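## Task

Using the bay numbers of the DECK TABLE, carry out four moves in order: 22 to 41, 33 to 32, 21 to 34, 31 to 44. At the end, bays 12, 13, 42 and 44 must each contain some 96-well plate, and bays 23, 32, 34 and 41 must each contain some 384-well plate. Which individual plate sits where does not matter. Every plate or block must rest flat between its bay's corner pieces, with its cut corner at the back left. The deck was set up by hand and may not match the DECK TABLE, so check the cameras for what is really in each bay.

## Robot and tools

Setup: one robot arm on a base, with a two-finger parallel gripper, above a deck of 16 bays. A bay number is row then column, so bay 23 means row 2, column 3. Row 1 is nearest the arm and row 4 farthest. Column 1 is on the arm's left and column 4 on its right. Column 4 has raised floors. The DECK TABLE says: 96-well plates in 11, 31, 42, 43; 384-well plates in 13, 21, 32, 33; all other bays empty. Plates begin with the cut corner at back left. Only the cameras (cam_high, cam_low, cam_wrist) show where things really are. A plate held in place only by the gripper does not count, so release it and move the hand away at the end.

Frames: the state line reports end_effector_position in metres and end_effector_quat_wxyz in the scene frame. Its origin is on the table top under the base, +z is up, and +y is to the left when looking along +x. The reported point lies between the closed finger pads. Closed fingertips reach about 33 mm past it, and open ones about 9 mm. Closing pushes the tips roughly 24 mm further out, so leave that gap above any surface. The fingers point along the gripper's +z axis and open and close along its y axis.

Row format: one list of 9 numbers, each in [-1, 1], for the single arm: dx, dy, dz, rx, ry, rz, position, force_limit, speed. The first six are an offset, not a pose. They are expressed in the gripper's own axes and measured from the gripper pose in the most recent result that shows it. If no result in the scene shows it yet, or for later calls in the same reply, they are measured from where the robot is when the action starts. Scale: 1.0 means 0.6 m of translation or 180 degrees of rotation. rx, ry, rz form one rotation vector. All-zero offsets drive the hand back to that reference pose; they do not hold still. Finger values: position +1 is fully open (140 mm), about -0.8 is where the pads touch, and -1 closes until blocked. force_limit -1/0/+1 gives roughly 14/60/107 N on a part up to 40 mm wide. Finger speed -1/0/+1 gives roughly 30/140/250 mm/s.

Tools:
- execute_actions {"actions": [...], "pictures": bool}. An empty list only returns the state. One action {"rows": [[9 numbers], ...], "steps": n} uses up to 15 rows and 15 steps of 1/30 s each (default 15). Each row is used for one step, and the last row repeats. Every row is measured from the same reference pose, not from the row before. A wait {"steps": n} (up to 300) sends nothing and counts from the previous result, including reply time. A refused call sends nothing.
- move {"target": [9 numbers], "speed": m/s 0.002 to 0.5, default 0.25}. It follows a straight path toward the offset target over 0.5 to 10 s and does not slow for obstacles. Rotation is capped at twice the speed in rad/s. The finger values apply at the start. The result adds a move: line with the ending (done, off_target, moving, held, fault), the limits that acted (paced = the pose was clipped; held = some steps were blocked, after which the arm may jump faster), and the distance from target.
- wait {"seconds": 0 to 10}.
- zoom_image {"camera": name, "region": [x0, y0, x1, y1]} in that camera's pixels, with origin at top left and at most 504x504. Images: cam_high 672x504, cam_low 672x504, cam_wrist 616x616.
- finished_scene {"scene": 1 or 2}. This is final and reports success.

Motion details: each step's commanded pose is clipped to within 70 mm and 16 degrees of the measured pose. After an action the arm continues only to the last clipped pose, so far targets need several calls. Read the pose each time. Position has priority over orientation. A 'Hand target' line shows where the controller is currently driving.

Results: object_status 0 = moving, 1 = blocked while opening, 2 = blocked while closing (a grip), 3 = reached the request or the pads met. A grip is confirmed by status 2 after sending -1. To squeeze harder, raise force_limit and switch position between -1 and -0.98. position_measured is in counts, from 3 (open) to 230 (pads together). HELD marks steps that the clearance check altered or blocked. A 'pose unreachable' line means the check changed the command. Flange force is the estimated outside force on the gripper, including held weight, and is noisy. MOTOR HOT warns of heating from holding a load.

Avoid: the arm is stiff, so even a small overshoot into something firm can cause a fault. Faults: joint torque at its load limit (148 N m for waist, shoulder and elbow; 37.2 N m for the three wrist joints), or 150 N of outside force. Either stops the arm for 10 s and cancels the rest of the call. Contacts hit harder at higher speed and with deeper targets, so approach slowly. Never drop, slam or tip plates, and never push anything off the table; that is a failure. Something may occasionally tug a held part or shove a loose one. Fast, smooth, low-effort motion is preferred.

Each tool is called after "Call:" as name([rows], argument=value, ...), one row to a line, values as JSON.

## Session

Call:
execute_actions(actions=[])

Scene clock: 0.00 s of 15600.00 s.
end_effector_position=(+0.5677, +0.0122, +0.3212) position_measured=3 object_status=3 end_effector_quat_wxyz=(+0.345, +0.907, -0.079, -0.228)
Joint positions: [ 0.266  0.132  0.217 -0.001 -1.658  1.305]
Joint velocities: [ 0.     0.     0.001 -0.001 -0.002  0.   ]
Flange force (N, the push that the arm receives, along the gripper's own x y z axes): no reading
Hand target: +0.568, +0.012, +0.321; +0.345, +0.907, -0.079, -0.228

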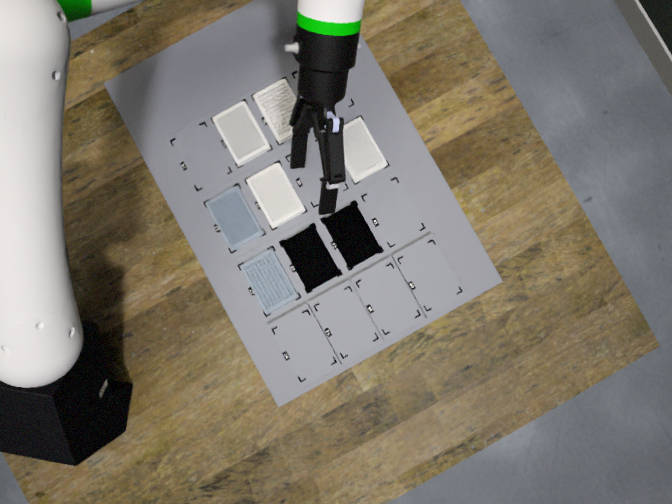

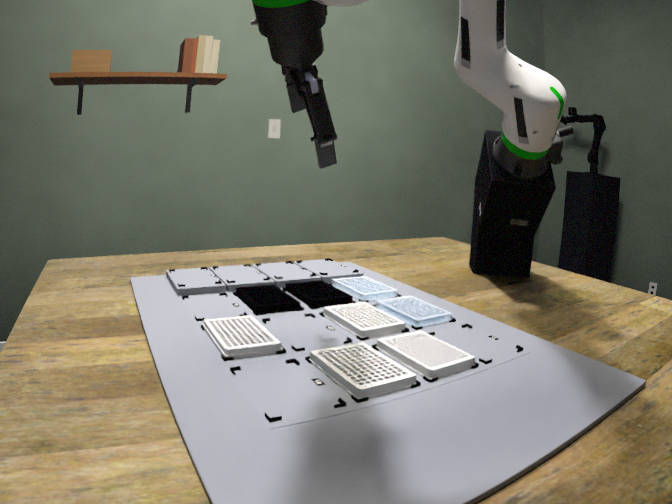

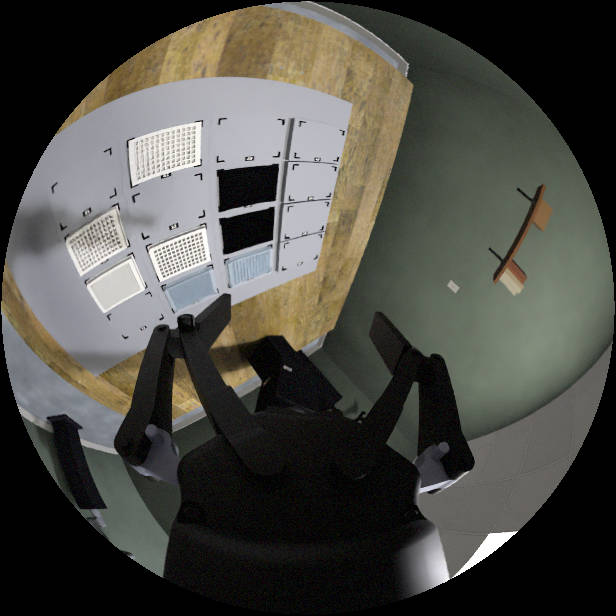

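Call:
zoom_image(camera="cam_wrist", region=[50, 190, 230, 330])

Call:
zoom_image(camera="cam_wrist", region=[150, 150, 300, 320])

Call:
zoom_image(camera="cam_high", region=[195, 150, 395, 320])

Call:
zoom_image(camera="cam_low", region=[190, 265, 490, 410])

Region (50, 190, 230, 330) of cam_wrist's 616x616 image, scaled by 2.800, with more detail than that image has.

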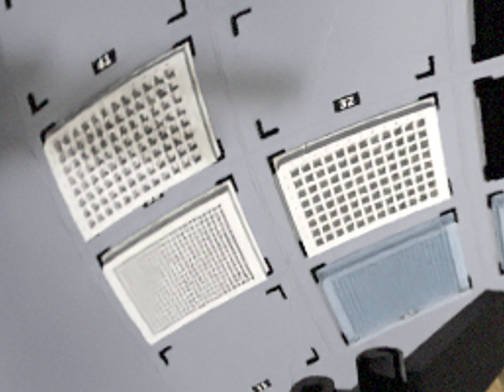

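Region (150, 150, 300, 320) of cam_wrist's 616x616 image, scaled by 2.965, with more detail than that image has; it fills the left 445 columns of this view, and the rest is white.

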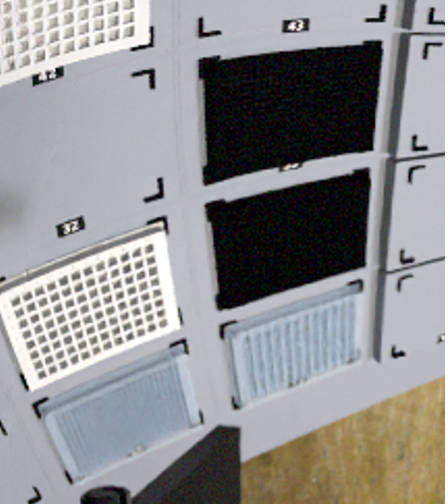

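Region (195, 150, 395, 320) of cam_high's 672x504 image, scaled by 2.520, with more detail than that image has; it fills the top 428 rows of this view, and the rest is white.

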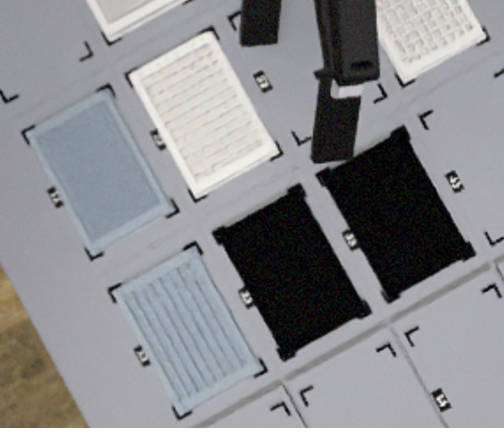

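Region (190, 265, 490, 410) of cam_low's 672x504 image, scaled by 1.680, with more detail than that image has; it fills the top 244 rows of this view, and the rest is white.

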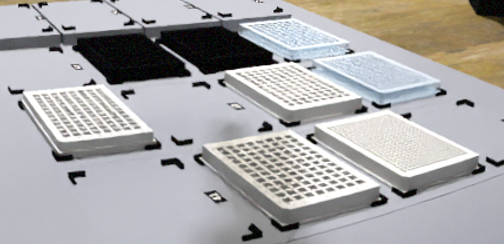

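Call:
zoom_image(camera="cam_wrist", region=[115, 105, 215, 195])

Call:
zoom_image(camera="cam_wrist", region=[205, 155, 295, 265])

Call:
zoom_image(camera="cam_high", region=[230, 215, 350, 320])

Call:
zoom_image(camera="cam_low", region=[190, 305, 300, 365])

Call:
zoom_image(camera="cam_low", region=[230, 270, 410, 320])

Region (115, 105, 215, 195) of cam_wrist's 616x616 image, scaled by 5.040, with more detail than that image has; it fills the top 454 rows of this view, and the rest is white.

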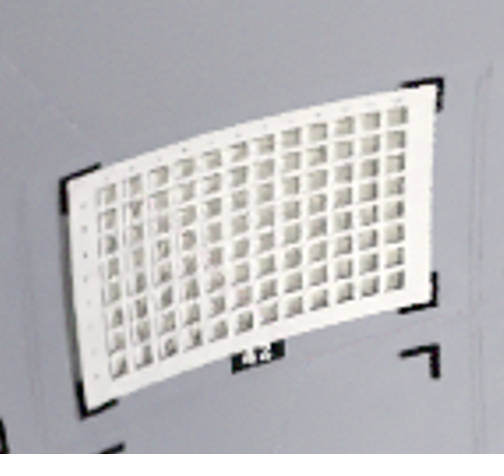

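Region (205, 155, 295, 265) of cam_wrist's 616x616 image, scaled by 4.582, with more detail than that image has; it fills the left 412 columns of this view, and the rest is white.

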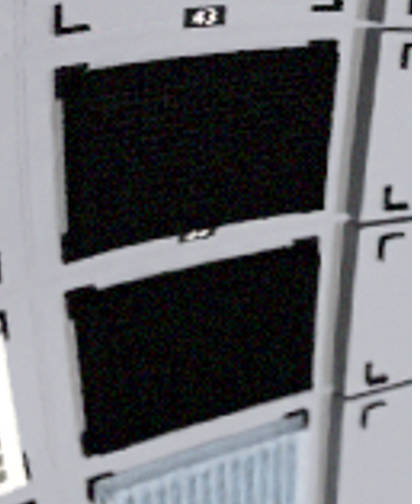

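Region (230, 215, 350, 320) of cam_high's 672x504 image, scaled by 4.200, with more detail than that image has; it fills the top 441 rows of this view, and the rest is white.

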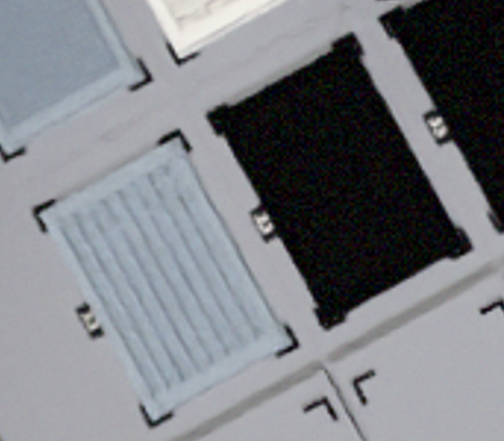

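Region (190, 305, 300, 365) of cam_low's 672x504 image, scaled by 4.582, with more detail than that image has; it fills the top 275 rows of this view, and the rest is white.

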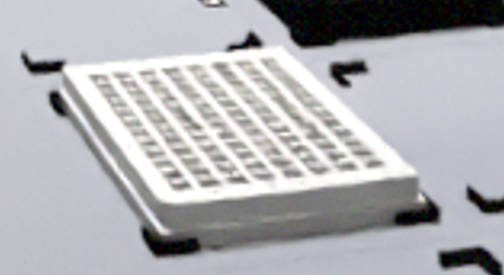

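Region (230, 270, 410, 320) of cam_low's 672x504 image, scaled by 2.800, with more detail than that image has.

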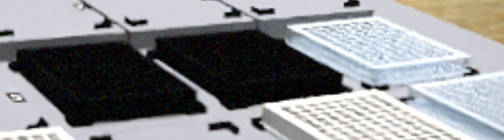

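Call:
move(target=[-0.146173, -0.380107, 0.354427, 0.288316, -0.056848, 0.414091, 0.4, -0.3, 0], speed=0.5)

Call:
zoom_image(camera="cam_wrist", region=[225, 225, 385, 385])

Scene clock: 89.07 s of 15600.00 s.
end_effector_position=(+0.3870, +0.0840, +0.0620) position_measured=78 object_status=3 end_effector_quat_wxyz=(-0.001, +0.709, -0.705, +0.000)
Joint positions: [ 0.22  -0.135 -0.619 -1.018 -0.732  0.629]
Joint velocities: [ 0.     0.002 -0.002 -0.003  0.002  0.003]
Flange force (N, the push that the arm receives, along the gripper's own x y z axes): [9.9 -2.7 5.2]
Hand target: +0.387, +0.084, +0.062; -0.001, +0.709, -0.705, +0.000
Off the commanded pose: 0.000 m, 0 deg.
After step 90, 83.90 s passed at rest.
move: done
camera_calibration (this result's frames):
cam_wrist: T_world_to_cam=[[-0.989118, -0.14459, 0.027198, 0.38388], [-0.125828, 0.927155, 0.352917, -0.043031], [-0.0762451, 0.345654, -0.935259, 0.239154], [0, 0, 0, 1]] pos_world=[0.392522, 0.0127372, 0.228416]

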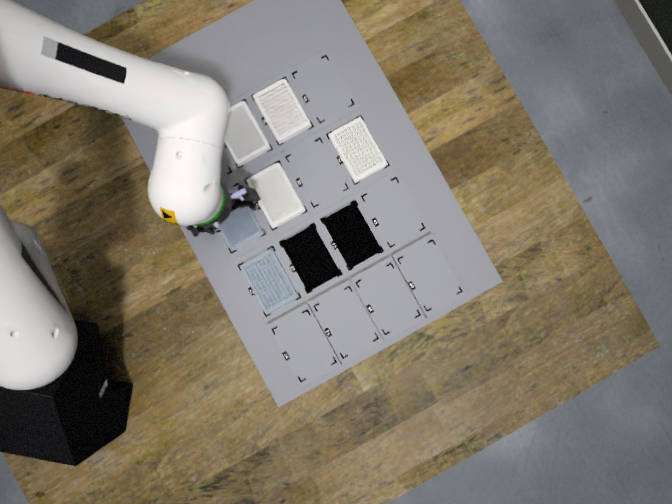

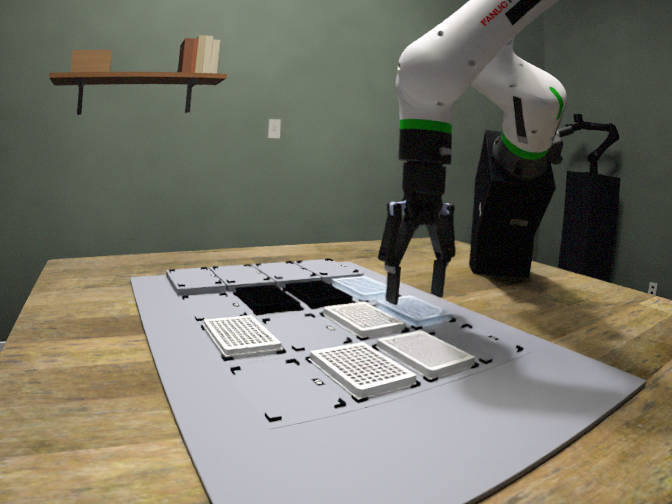

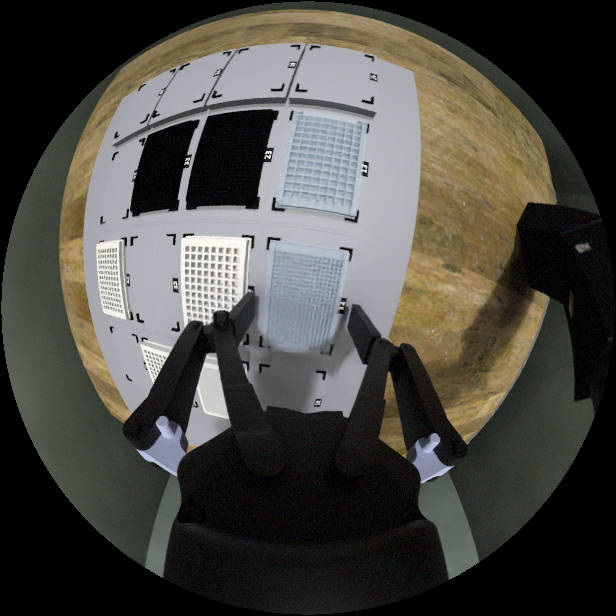

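Region (225, 225, 385, 385) of cam_wrist's 616x616 image, scaled by 3.150, with more detail than that image has.

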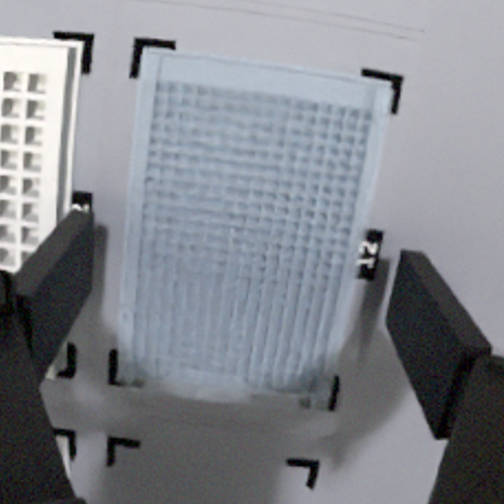

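Call:
zoom_image(camera="cam_wrist", region=[235, 275, 295, 335])

Call:
zoom_image(camera="cam_wrist", region=[315, 285, 375, 345])

Call:
zoom_image(camera="cam_wrist", region=[235, 225, 295, 285])

Call:
zoom_image(camera="cam_wrist", region=[315, 230, 375, 290])

Region (235, 275, 295, 335) of cam_wrist's 616x616 image, scaled by 8.400, with more detail than that image has.

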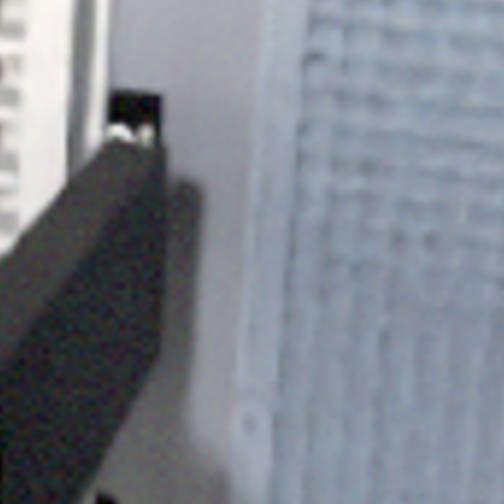

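Region (315, 285, 375, 345) of cam_wrist's 616x616 image, scaled by 8.400, with more detail than that image has.

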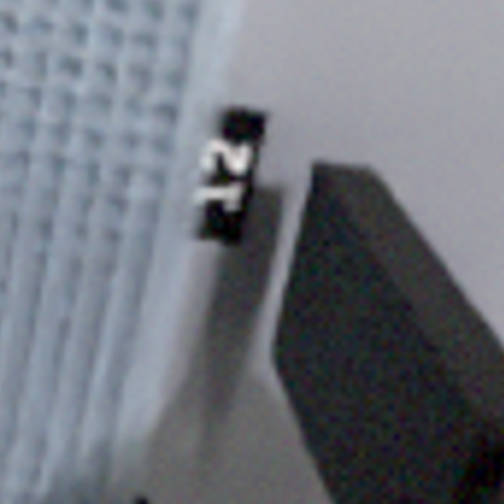

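Region (235, 225, 295, 285) of cam_wrist's 616x616 image, scaled by 8.400, with more detail than that image has.

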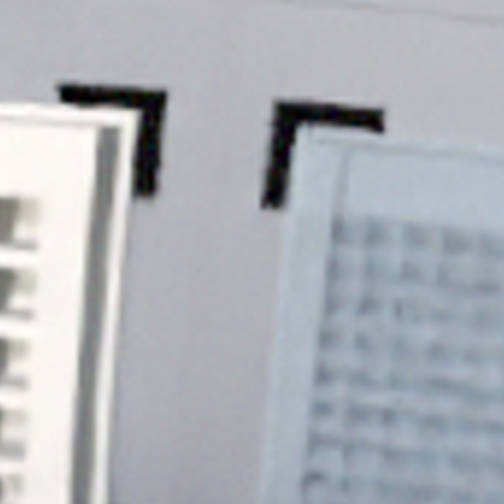

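Region (315, 230, 375, 290) of cam_wrist's 616x616 image, scaled by 8.400, with more detail than that image has.

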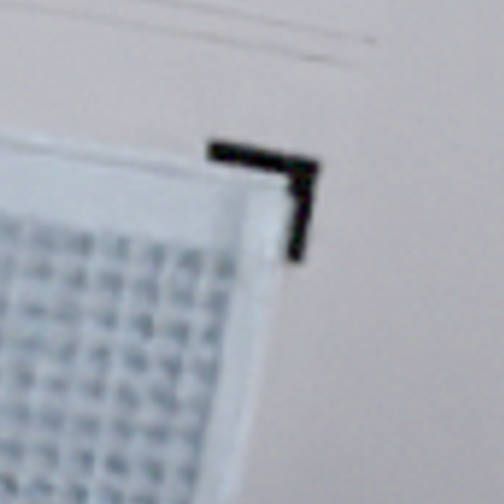

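Call:
zoom_image(camera="cam_wrist", region=[235, 325, 295, 385])

Call:
zoom_image(camera="cam_wrist", region=[295, 330, 355, 390])

Region (235, 325, 295, 385) of cam_wrist's 616x616 image, scaled by 8.400, with more detail than that image has.

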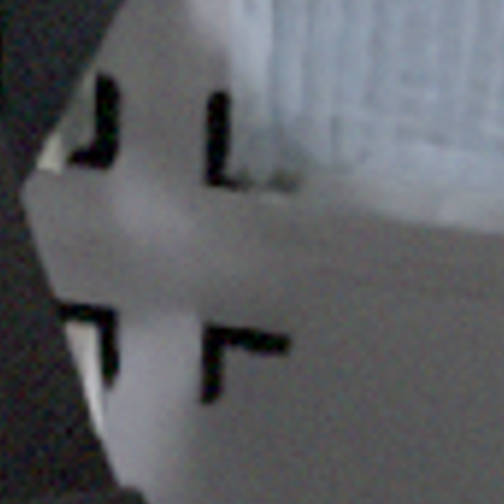

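Region (295, 330, 355, 390) of cam_wrist's 616x616 image, scaled by 8.400, with more detail than that image has.

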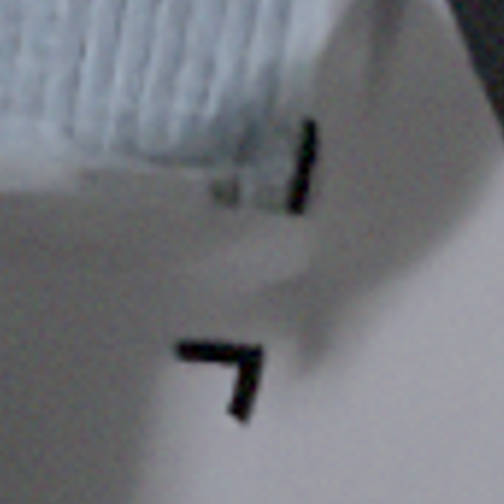

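Call:
zoom_image(camera="cam_wrist", region=[240, 285, 276, 321])

Call:
zoom_image(camera="cam_wrist", region=[330, 297, 366, 333])

Region (240, 285, 276, 321) of cam_wrist's 616x616 image, scaled by 14.000, with more detail than that image has.

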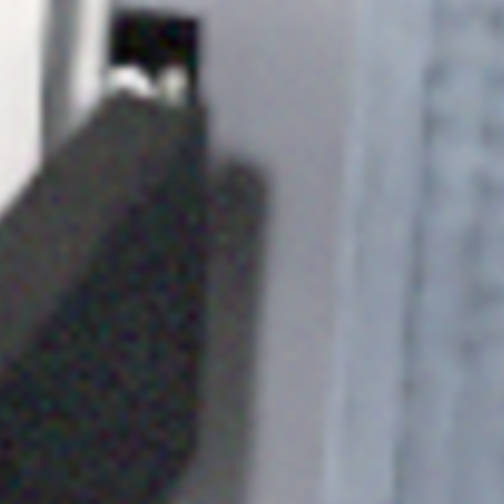

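Region (330, 297, 366, 333) of cam_wrist's 616x616 image, scaled by 14.000, with more detail than that image has.

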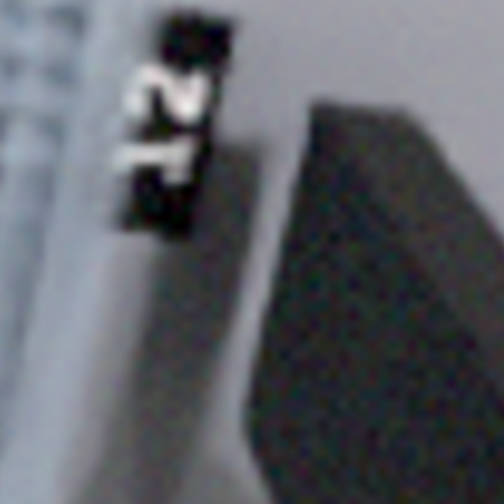

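Call:
zoom_image(camera="cam_low", region=[365, 265, 470, 335])

Call:
zoom_image(camera="cam_low", region=[300, 295, 490, 405])

Region (365, 265, 470, 335) of cam_low's 672x504 image, scaled by 4.800, with more detail than that image has.

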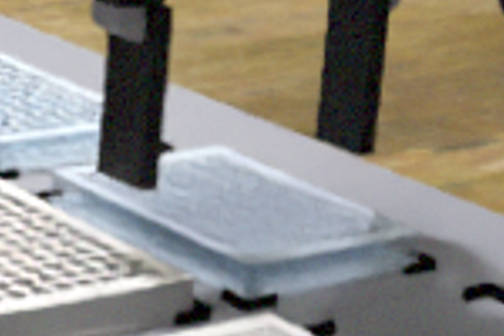

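Region (300, 295, 490, 405) of cam_low's 672x504 image, scaled by 2.653, with more detail than that image has; it fills the top 292 rows of this view, and the rest is white.

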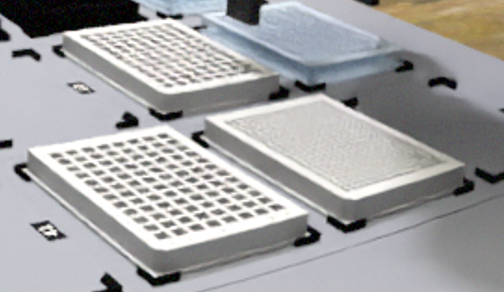

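Call:
execute_actions([
  {"rows": [[0,-0.00005,0.00022,0,0,0,0.4,-0.3,0],[0,-0.00015,0.0015,0,0,0,0.4,-0.3,0],[0,-0.0003,0.0043,0,0,0,0.4,-0.3,0],[0,-0.00045,0.00856,0,0,0,0.4,-0.3,0],[0,-0.0006,0.01384,0,0,0,0.4,-0.3,0],[0,-0.0007,0.01949,0,0,0,0.4,-0.3,0],[0,-0.00075,0.02478,0,0,0,0.4,-0.3,0],[0,-0.00075,0.02904,0,0,0,0.4,-0.3,0],[0,-0.00075,0.03184,0,0,0,0.4,-0.3,0],[0,-0.00075,0.03312,0,0,0,0.4,-0.3,0],[0,-0.00075,0.03333,0,0,0,-1,-0.3,-0.5]], "steps": 15},
])

Call:
zoom_image(camera="cam_wrist", region=[225, 225, 385, 385])

Call:
execute_actions([
  {"steps": 6},
], pictures=false)

Call:
execute_actions([
  {"rows": [[0,0,-0.00013,0,0,0,-1,-0.3,-0.5],[0,0,-0.00095,0,0,0,-1,-0.3,-0.5],[0,0,-0.00281,0,0,0,-1,-0.3,-0.5],[0,0,-0.00578,0,0,0,-1,-0.3,-0.5],[0,0,-0.00971,0,0,0,-1,-0.3,-0.5],[0,0,-0.01427,0,0,0,-1,-0.3,-0.5],[0,0,-0.01906,0,0,0,-1,-0.3,-0.5],[0,0,-0.02363,0,0,0,-1,-0.3,-0.5],[0,0,-0.02755,0,0,0,-1,-0.3,-0.5],[0,0,-0.03052,0,0,0,-1,-0.3,-0.5],[0,0,-0.03238,0,0,0,-1,-0.3,-0.5],[0,0,-0.0332,0,0,0,-1,-0.3,-0.5],[0,0,-0.03333,0,0,0,-1,-0.3,-0.5]], "steps": 15},
])

Call:
zoom_image(camera="cam_wrist", region=[235, 225, 295, 265])

Call:
zoom_image(camera="cam_wrist", region=[325, 235, 385, 275])

Call:
move(target=[0.00158, -0.3575, 0, 0, 0, 0, -1, -0.3, -0.5], speed=0.35)

Call:
zoom_image(camera="cam_wrist", region=[235, 225, 295, 265])

Call:
zoom_image(camera="cam_wrist", region=[325, 235, 385, 275])

Scene clock: 165.33 s of 15600.00 s.
end_effector_position=(+0.3875, +0.0840, +0.0423) position_measured=95 object_status=0 end_effector_quat_wxyz=(-0.001, +0.709, -0.705, +0.000)
Joint positions: [ 0.244 -0.08  -0.605 -1.057 -0.693  0.665]
Joint velocities: [ 0.001  0.011  0.005 -0.011  0.003  0.013]
Flange force (N, the push that the arm receives, along the gripper's own x y z axes): [2.9 -1.4 3.7]
Hand target: +0.388, +0.084, +0.042; -0.001, +0.709, -0.705, +0.000
Off the commanded pose: 0.000 m, 0 deg.
Steps of this call (steps 1 to 90: nothing new was sent; then 72.77 s passed at rest; steps 91 to 105: all 15 steps of this action). Readings (end_effector_position | what the end effector reports):
91: (+0.3869, +0.0839, +0.0620) | position_measured=78 object_status=3
92: (+0.3869, +0.0838, +0.0619) | position_measured=78 object_status=3
94: (+0.3867, +0.0837, +0.0607) | position_measured=78 object_status=3
98: (+0.3871, +0.0839, +0.0525) | position_measured=78 object_status=3
105: the state above
camera_calibration (this result's frames):
cam_wrist: T_world_to_cam=[[-0.989128, -0.144504, 0.0272899, 0.38488], [-0.125726, 0.927222, 0.352779, -0.0360437], [-0.0762816, 0.345512, -0.935309, 0.220747], [0, 0, 0, 1]] pos_world=[0.393003, 0.0127661, 0.208679]

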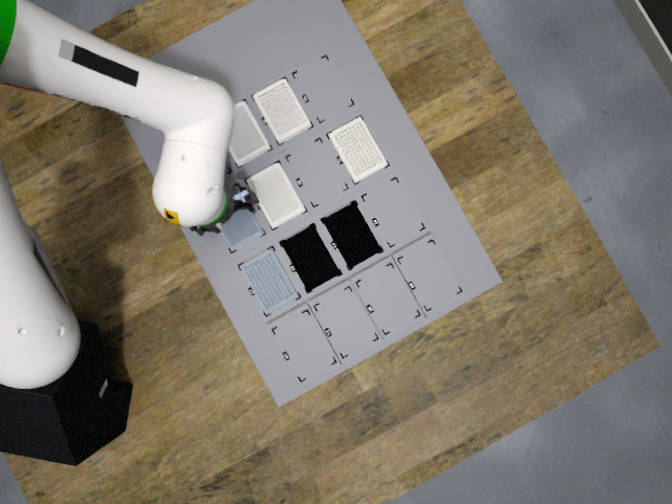

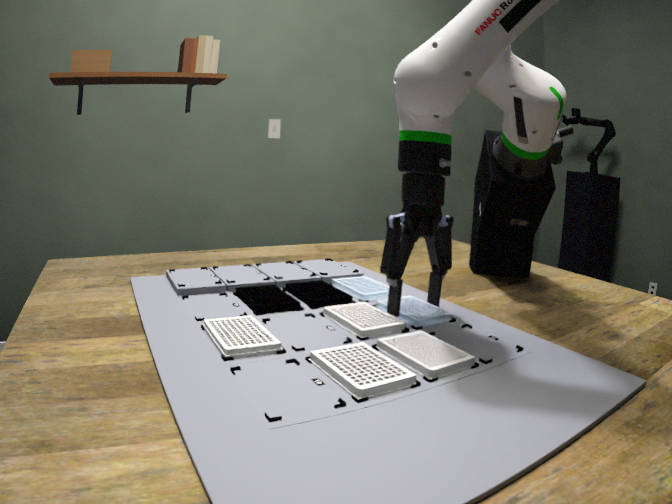

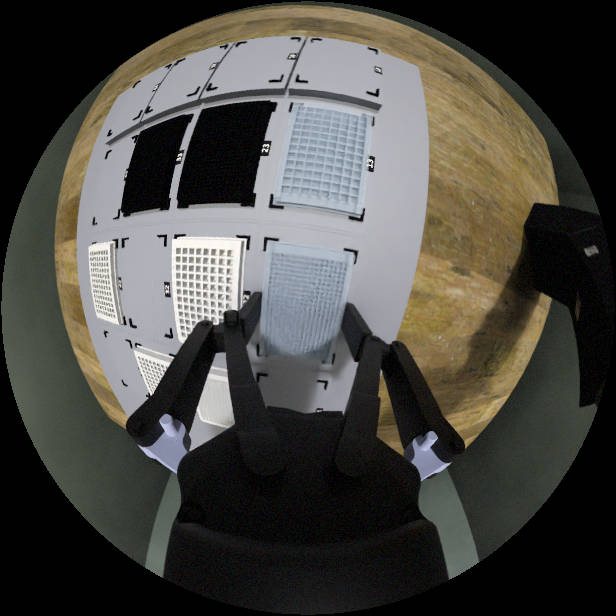

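Region (225, 225, 385, 385) of cam_wrist's 616x616 image, scaled by 3.150, with more detail than that image has.

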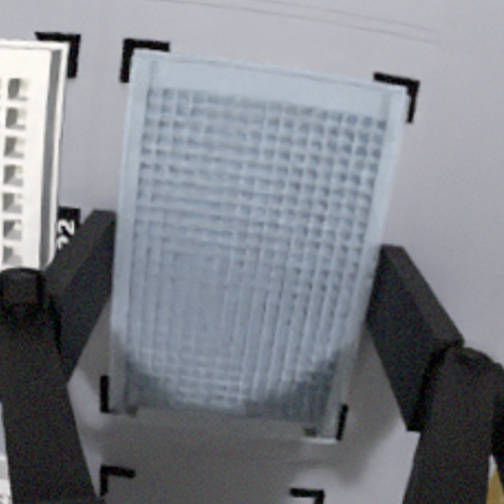

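Scene clock: 165.53 s of 15600.00 s.
end_effector_position=(+0.3875, +0.0840, +0.0422) position_measured=108 object_status=0 end_effector_quat_wxyz=(-0.001, +0.709, -0.705, +0.000)
Joint positions: [ 0.244 -0.08  -0.605 -1.057 -0.693  0.666]
Joint velocities: [-0.001  0.001 -0.    -0.003 -0.     0.   ]
Flange force (N, the push that the arm receives, along the gripper's own x y z axes): [1.0 3.1 -37.0]
Hand target: +0.388, +0.084, +0.042; -0.001, +0.709, -0.705, +0.000
Off the commanded pose: 0.000 m, 0 deg.
Steps of this call (steps 1 to 6: nothing new was sent). Readings (end_effector_position | what the end effector reports):
1: (+0.3875, +0.0840, +0.0422) | position_measured=99 object_status=0
2: (+0.3875, +0.0840, +0.0422) | position_measured=104 object_status=0
4: (+0.3876, +0.0840, +0.0422) | position_measured=108 object_status=0
6: the state above

Scene clock: 166.03 s of 15600.00 s.
end_effector_position=(+0.3875, +0.0840, +0.0616) position_measured=109 object_status=2 end_effector_quat_wxyz=(-0.001, +0.709, -0.705, +0.000)
Joint positions: [ 0.221 -0.133 -0.618 -1.019 -0.731  0.63 ]
Joint velocities: [-0.01  -0.027 -0.006  0.021 -0.019 -0.022]
Flange force (N, the push that the arm receives, along the gripper's own x y z axes): [1.8 0.4 -6.5]
Hand target: +0.387, +0.084, +0.062; -0.001, +0.709, -0.705, +0.000
Off the commanded pose: 0.001 m, 0 deg.
Steps of this call (steps 1 to 15: all 15 steps of this action). Readings (end_effector_position | what the end effector reports):
1: (+0.3875, +0.0840, +0.0422) | position_measured=108 object_status=0
2: (+0.3876, +0.0840, +0.0422) | position_measured=108 object_status=0
4: (+0.3882, +0.0841, +0.0428) | position_measured=108 object_status=2
8: (+0.3876, +0.0840, +0.0493) | position_measured=109 object_status=2
15: the state above
camera_calibration (this result's frames):
cam_wrist: T_world_to_cam=[[-0.98909, -0.144813, 0.0270076, 0.384425], [-0.126103, 0.927118, 0.352917, -0.0427101], [-0.0761463, 0.345661, -0.935265, 0.238767], [0, 0, 0, 1]] pos_world=[0.393027, 0.0127346, 0.228001]

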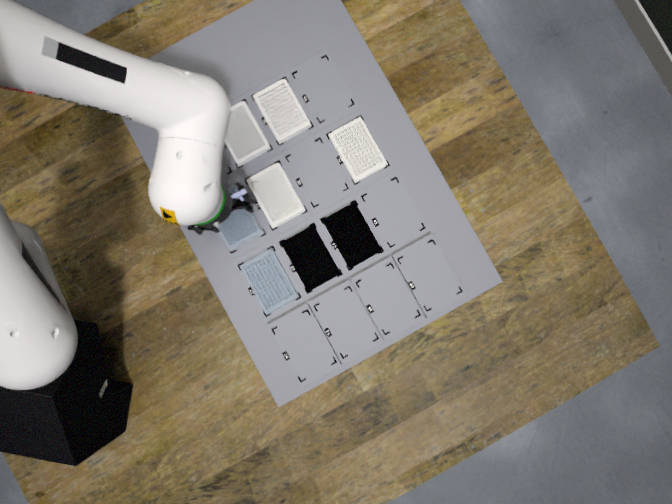

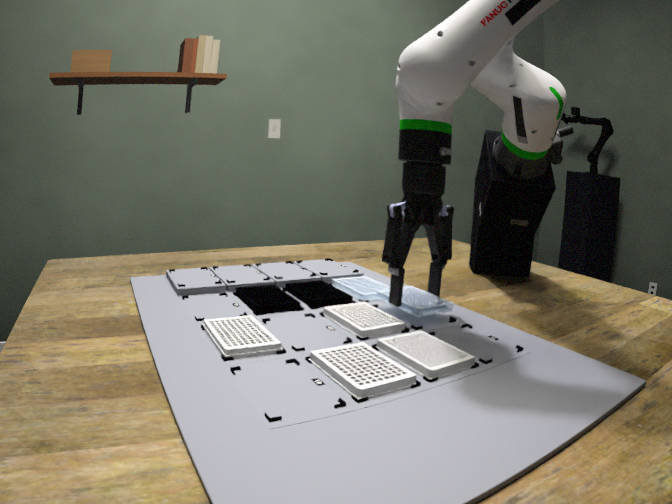

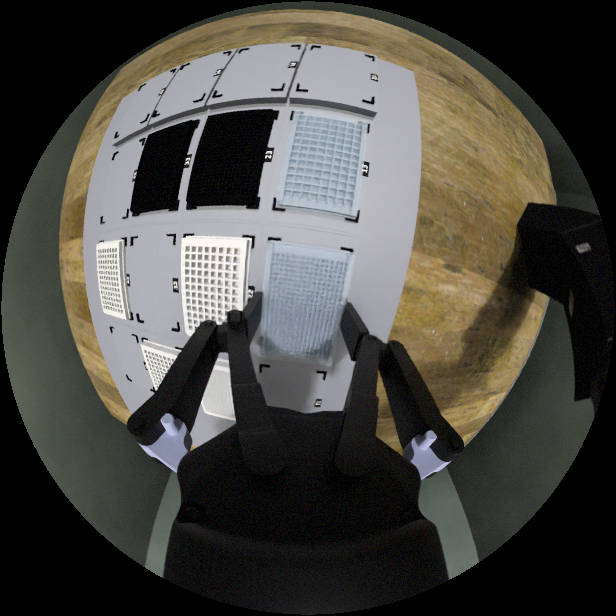

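Region (235, 225, 295, 265) of cam_wrist's 616x616 image, scaled by 8.400, with more detail than that image has.

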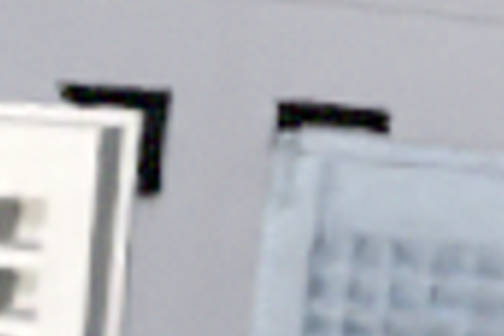

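Region (325, 235, 385, 275) of cam_wrist's 616x616 image, scaled by 8.400, with more detail than that image has.

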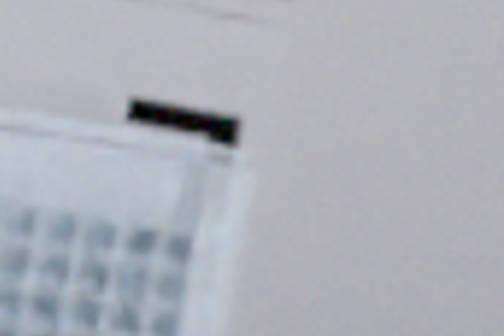

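Scene clock: 167.43 s of 15600.00 s.
end_effector_position=(+0.6020, +0.0853, +0.0627) position_measured=109 object_status=2 end_effector_quat_wxyz=(-0.001, +0.709, -0.705, +0.000)
Joint positions: [ 0.165  0.167 -0.068 -0.842 -0.923  0.4  ]
Joint velocities: [ 0.     0.001  0.001  0.001 -0.002 -0.001]
Flange force (N, the push that the arm receives, along the gripper's own x y z axes): [0.7 -2.2 0.0]
Hand target: +0.602, +0.085, +0.063; -0.001, +0.709, -0.705, +0.000
Off the commanded pose: 0.001 m, 0 deg.
move: done
camera_calibration (this result's frames):
cam_wrist: T_world_to_cam=[[-0.989082, -0.144819, 0.0272753, 0.596735], [-0.126012, 0.927115, 0.352958, -0.0173014], [-0.0764024, 0.345668, -0.935241, 0.255795], [0, 0, 0, 1]] pos_world=[0.607583, 0.0140389, 0.22906]

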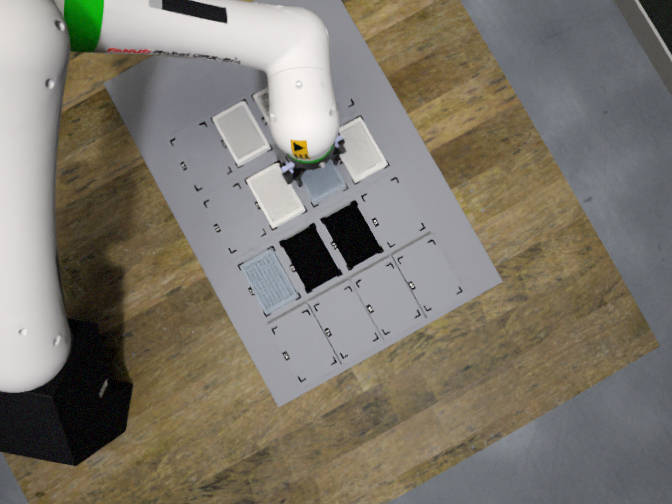

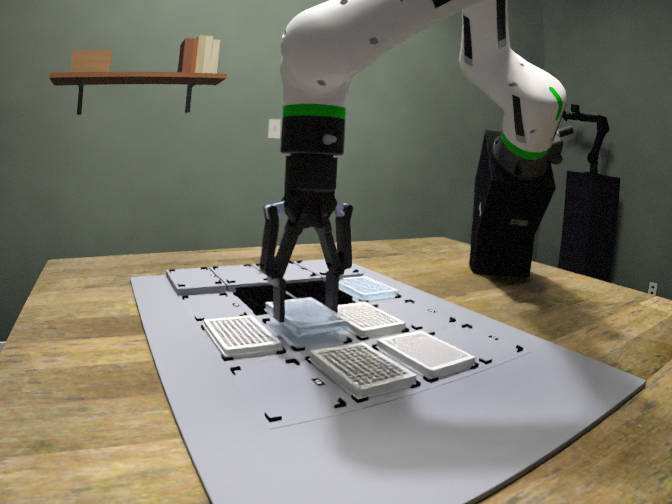

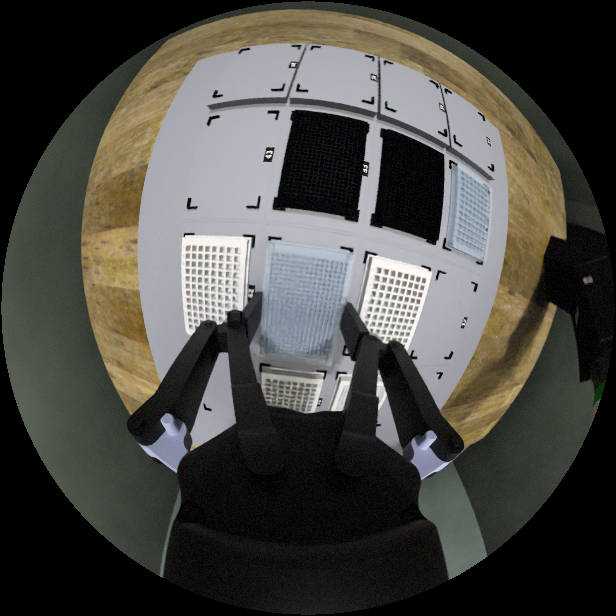

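Region (235, 225, 295, 265) of cam_wrist's 616x616 image, scaled by 8.400, with more detail than that image has.

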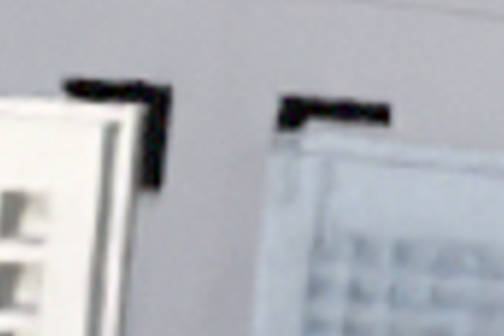

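Region (325, 235, 385, 275) of cam_wrist's 616x616 image, scaled by 8.400, with more detail than that image has.

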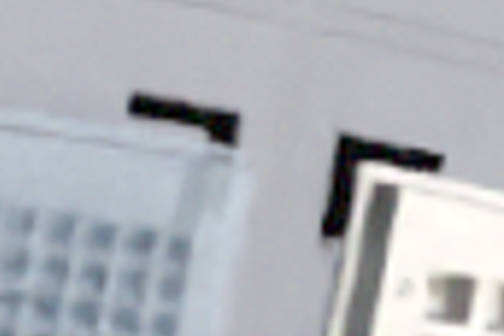

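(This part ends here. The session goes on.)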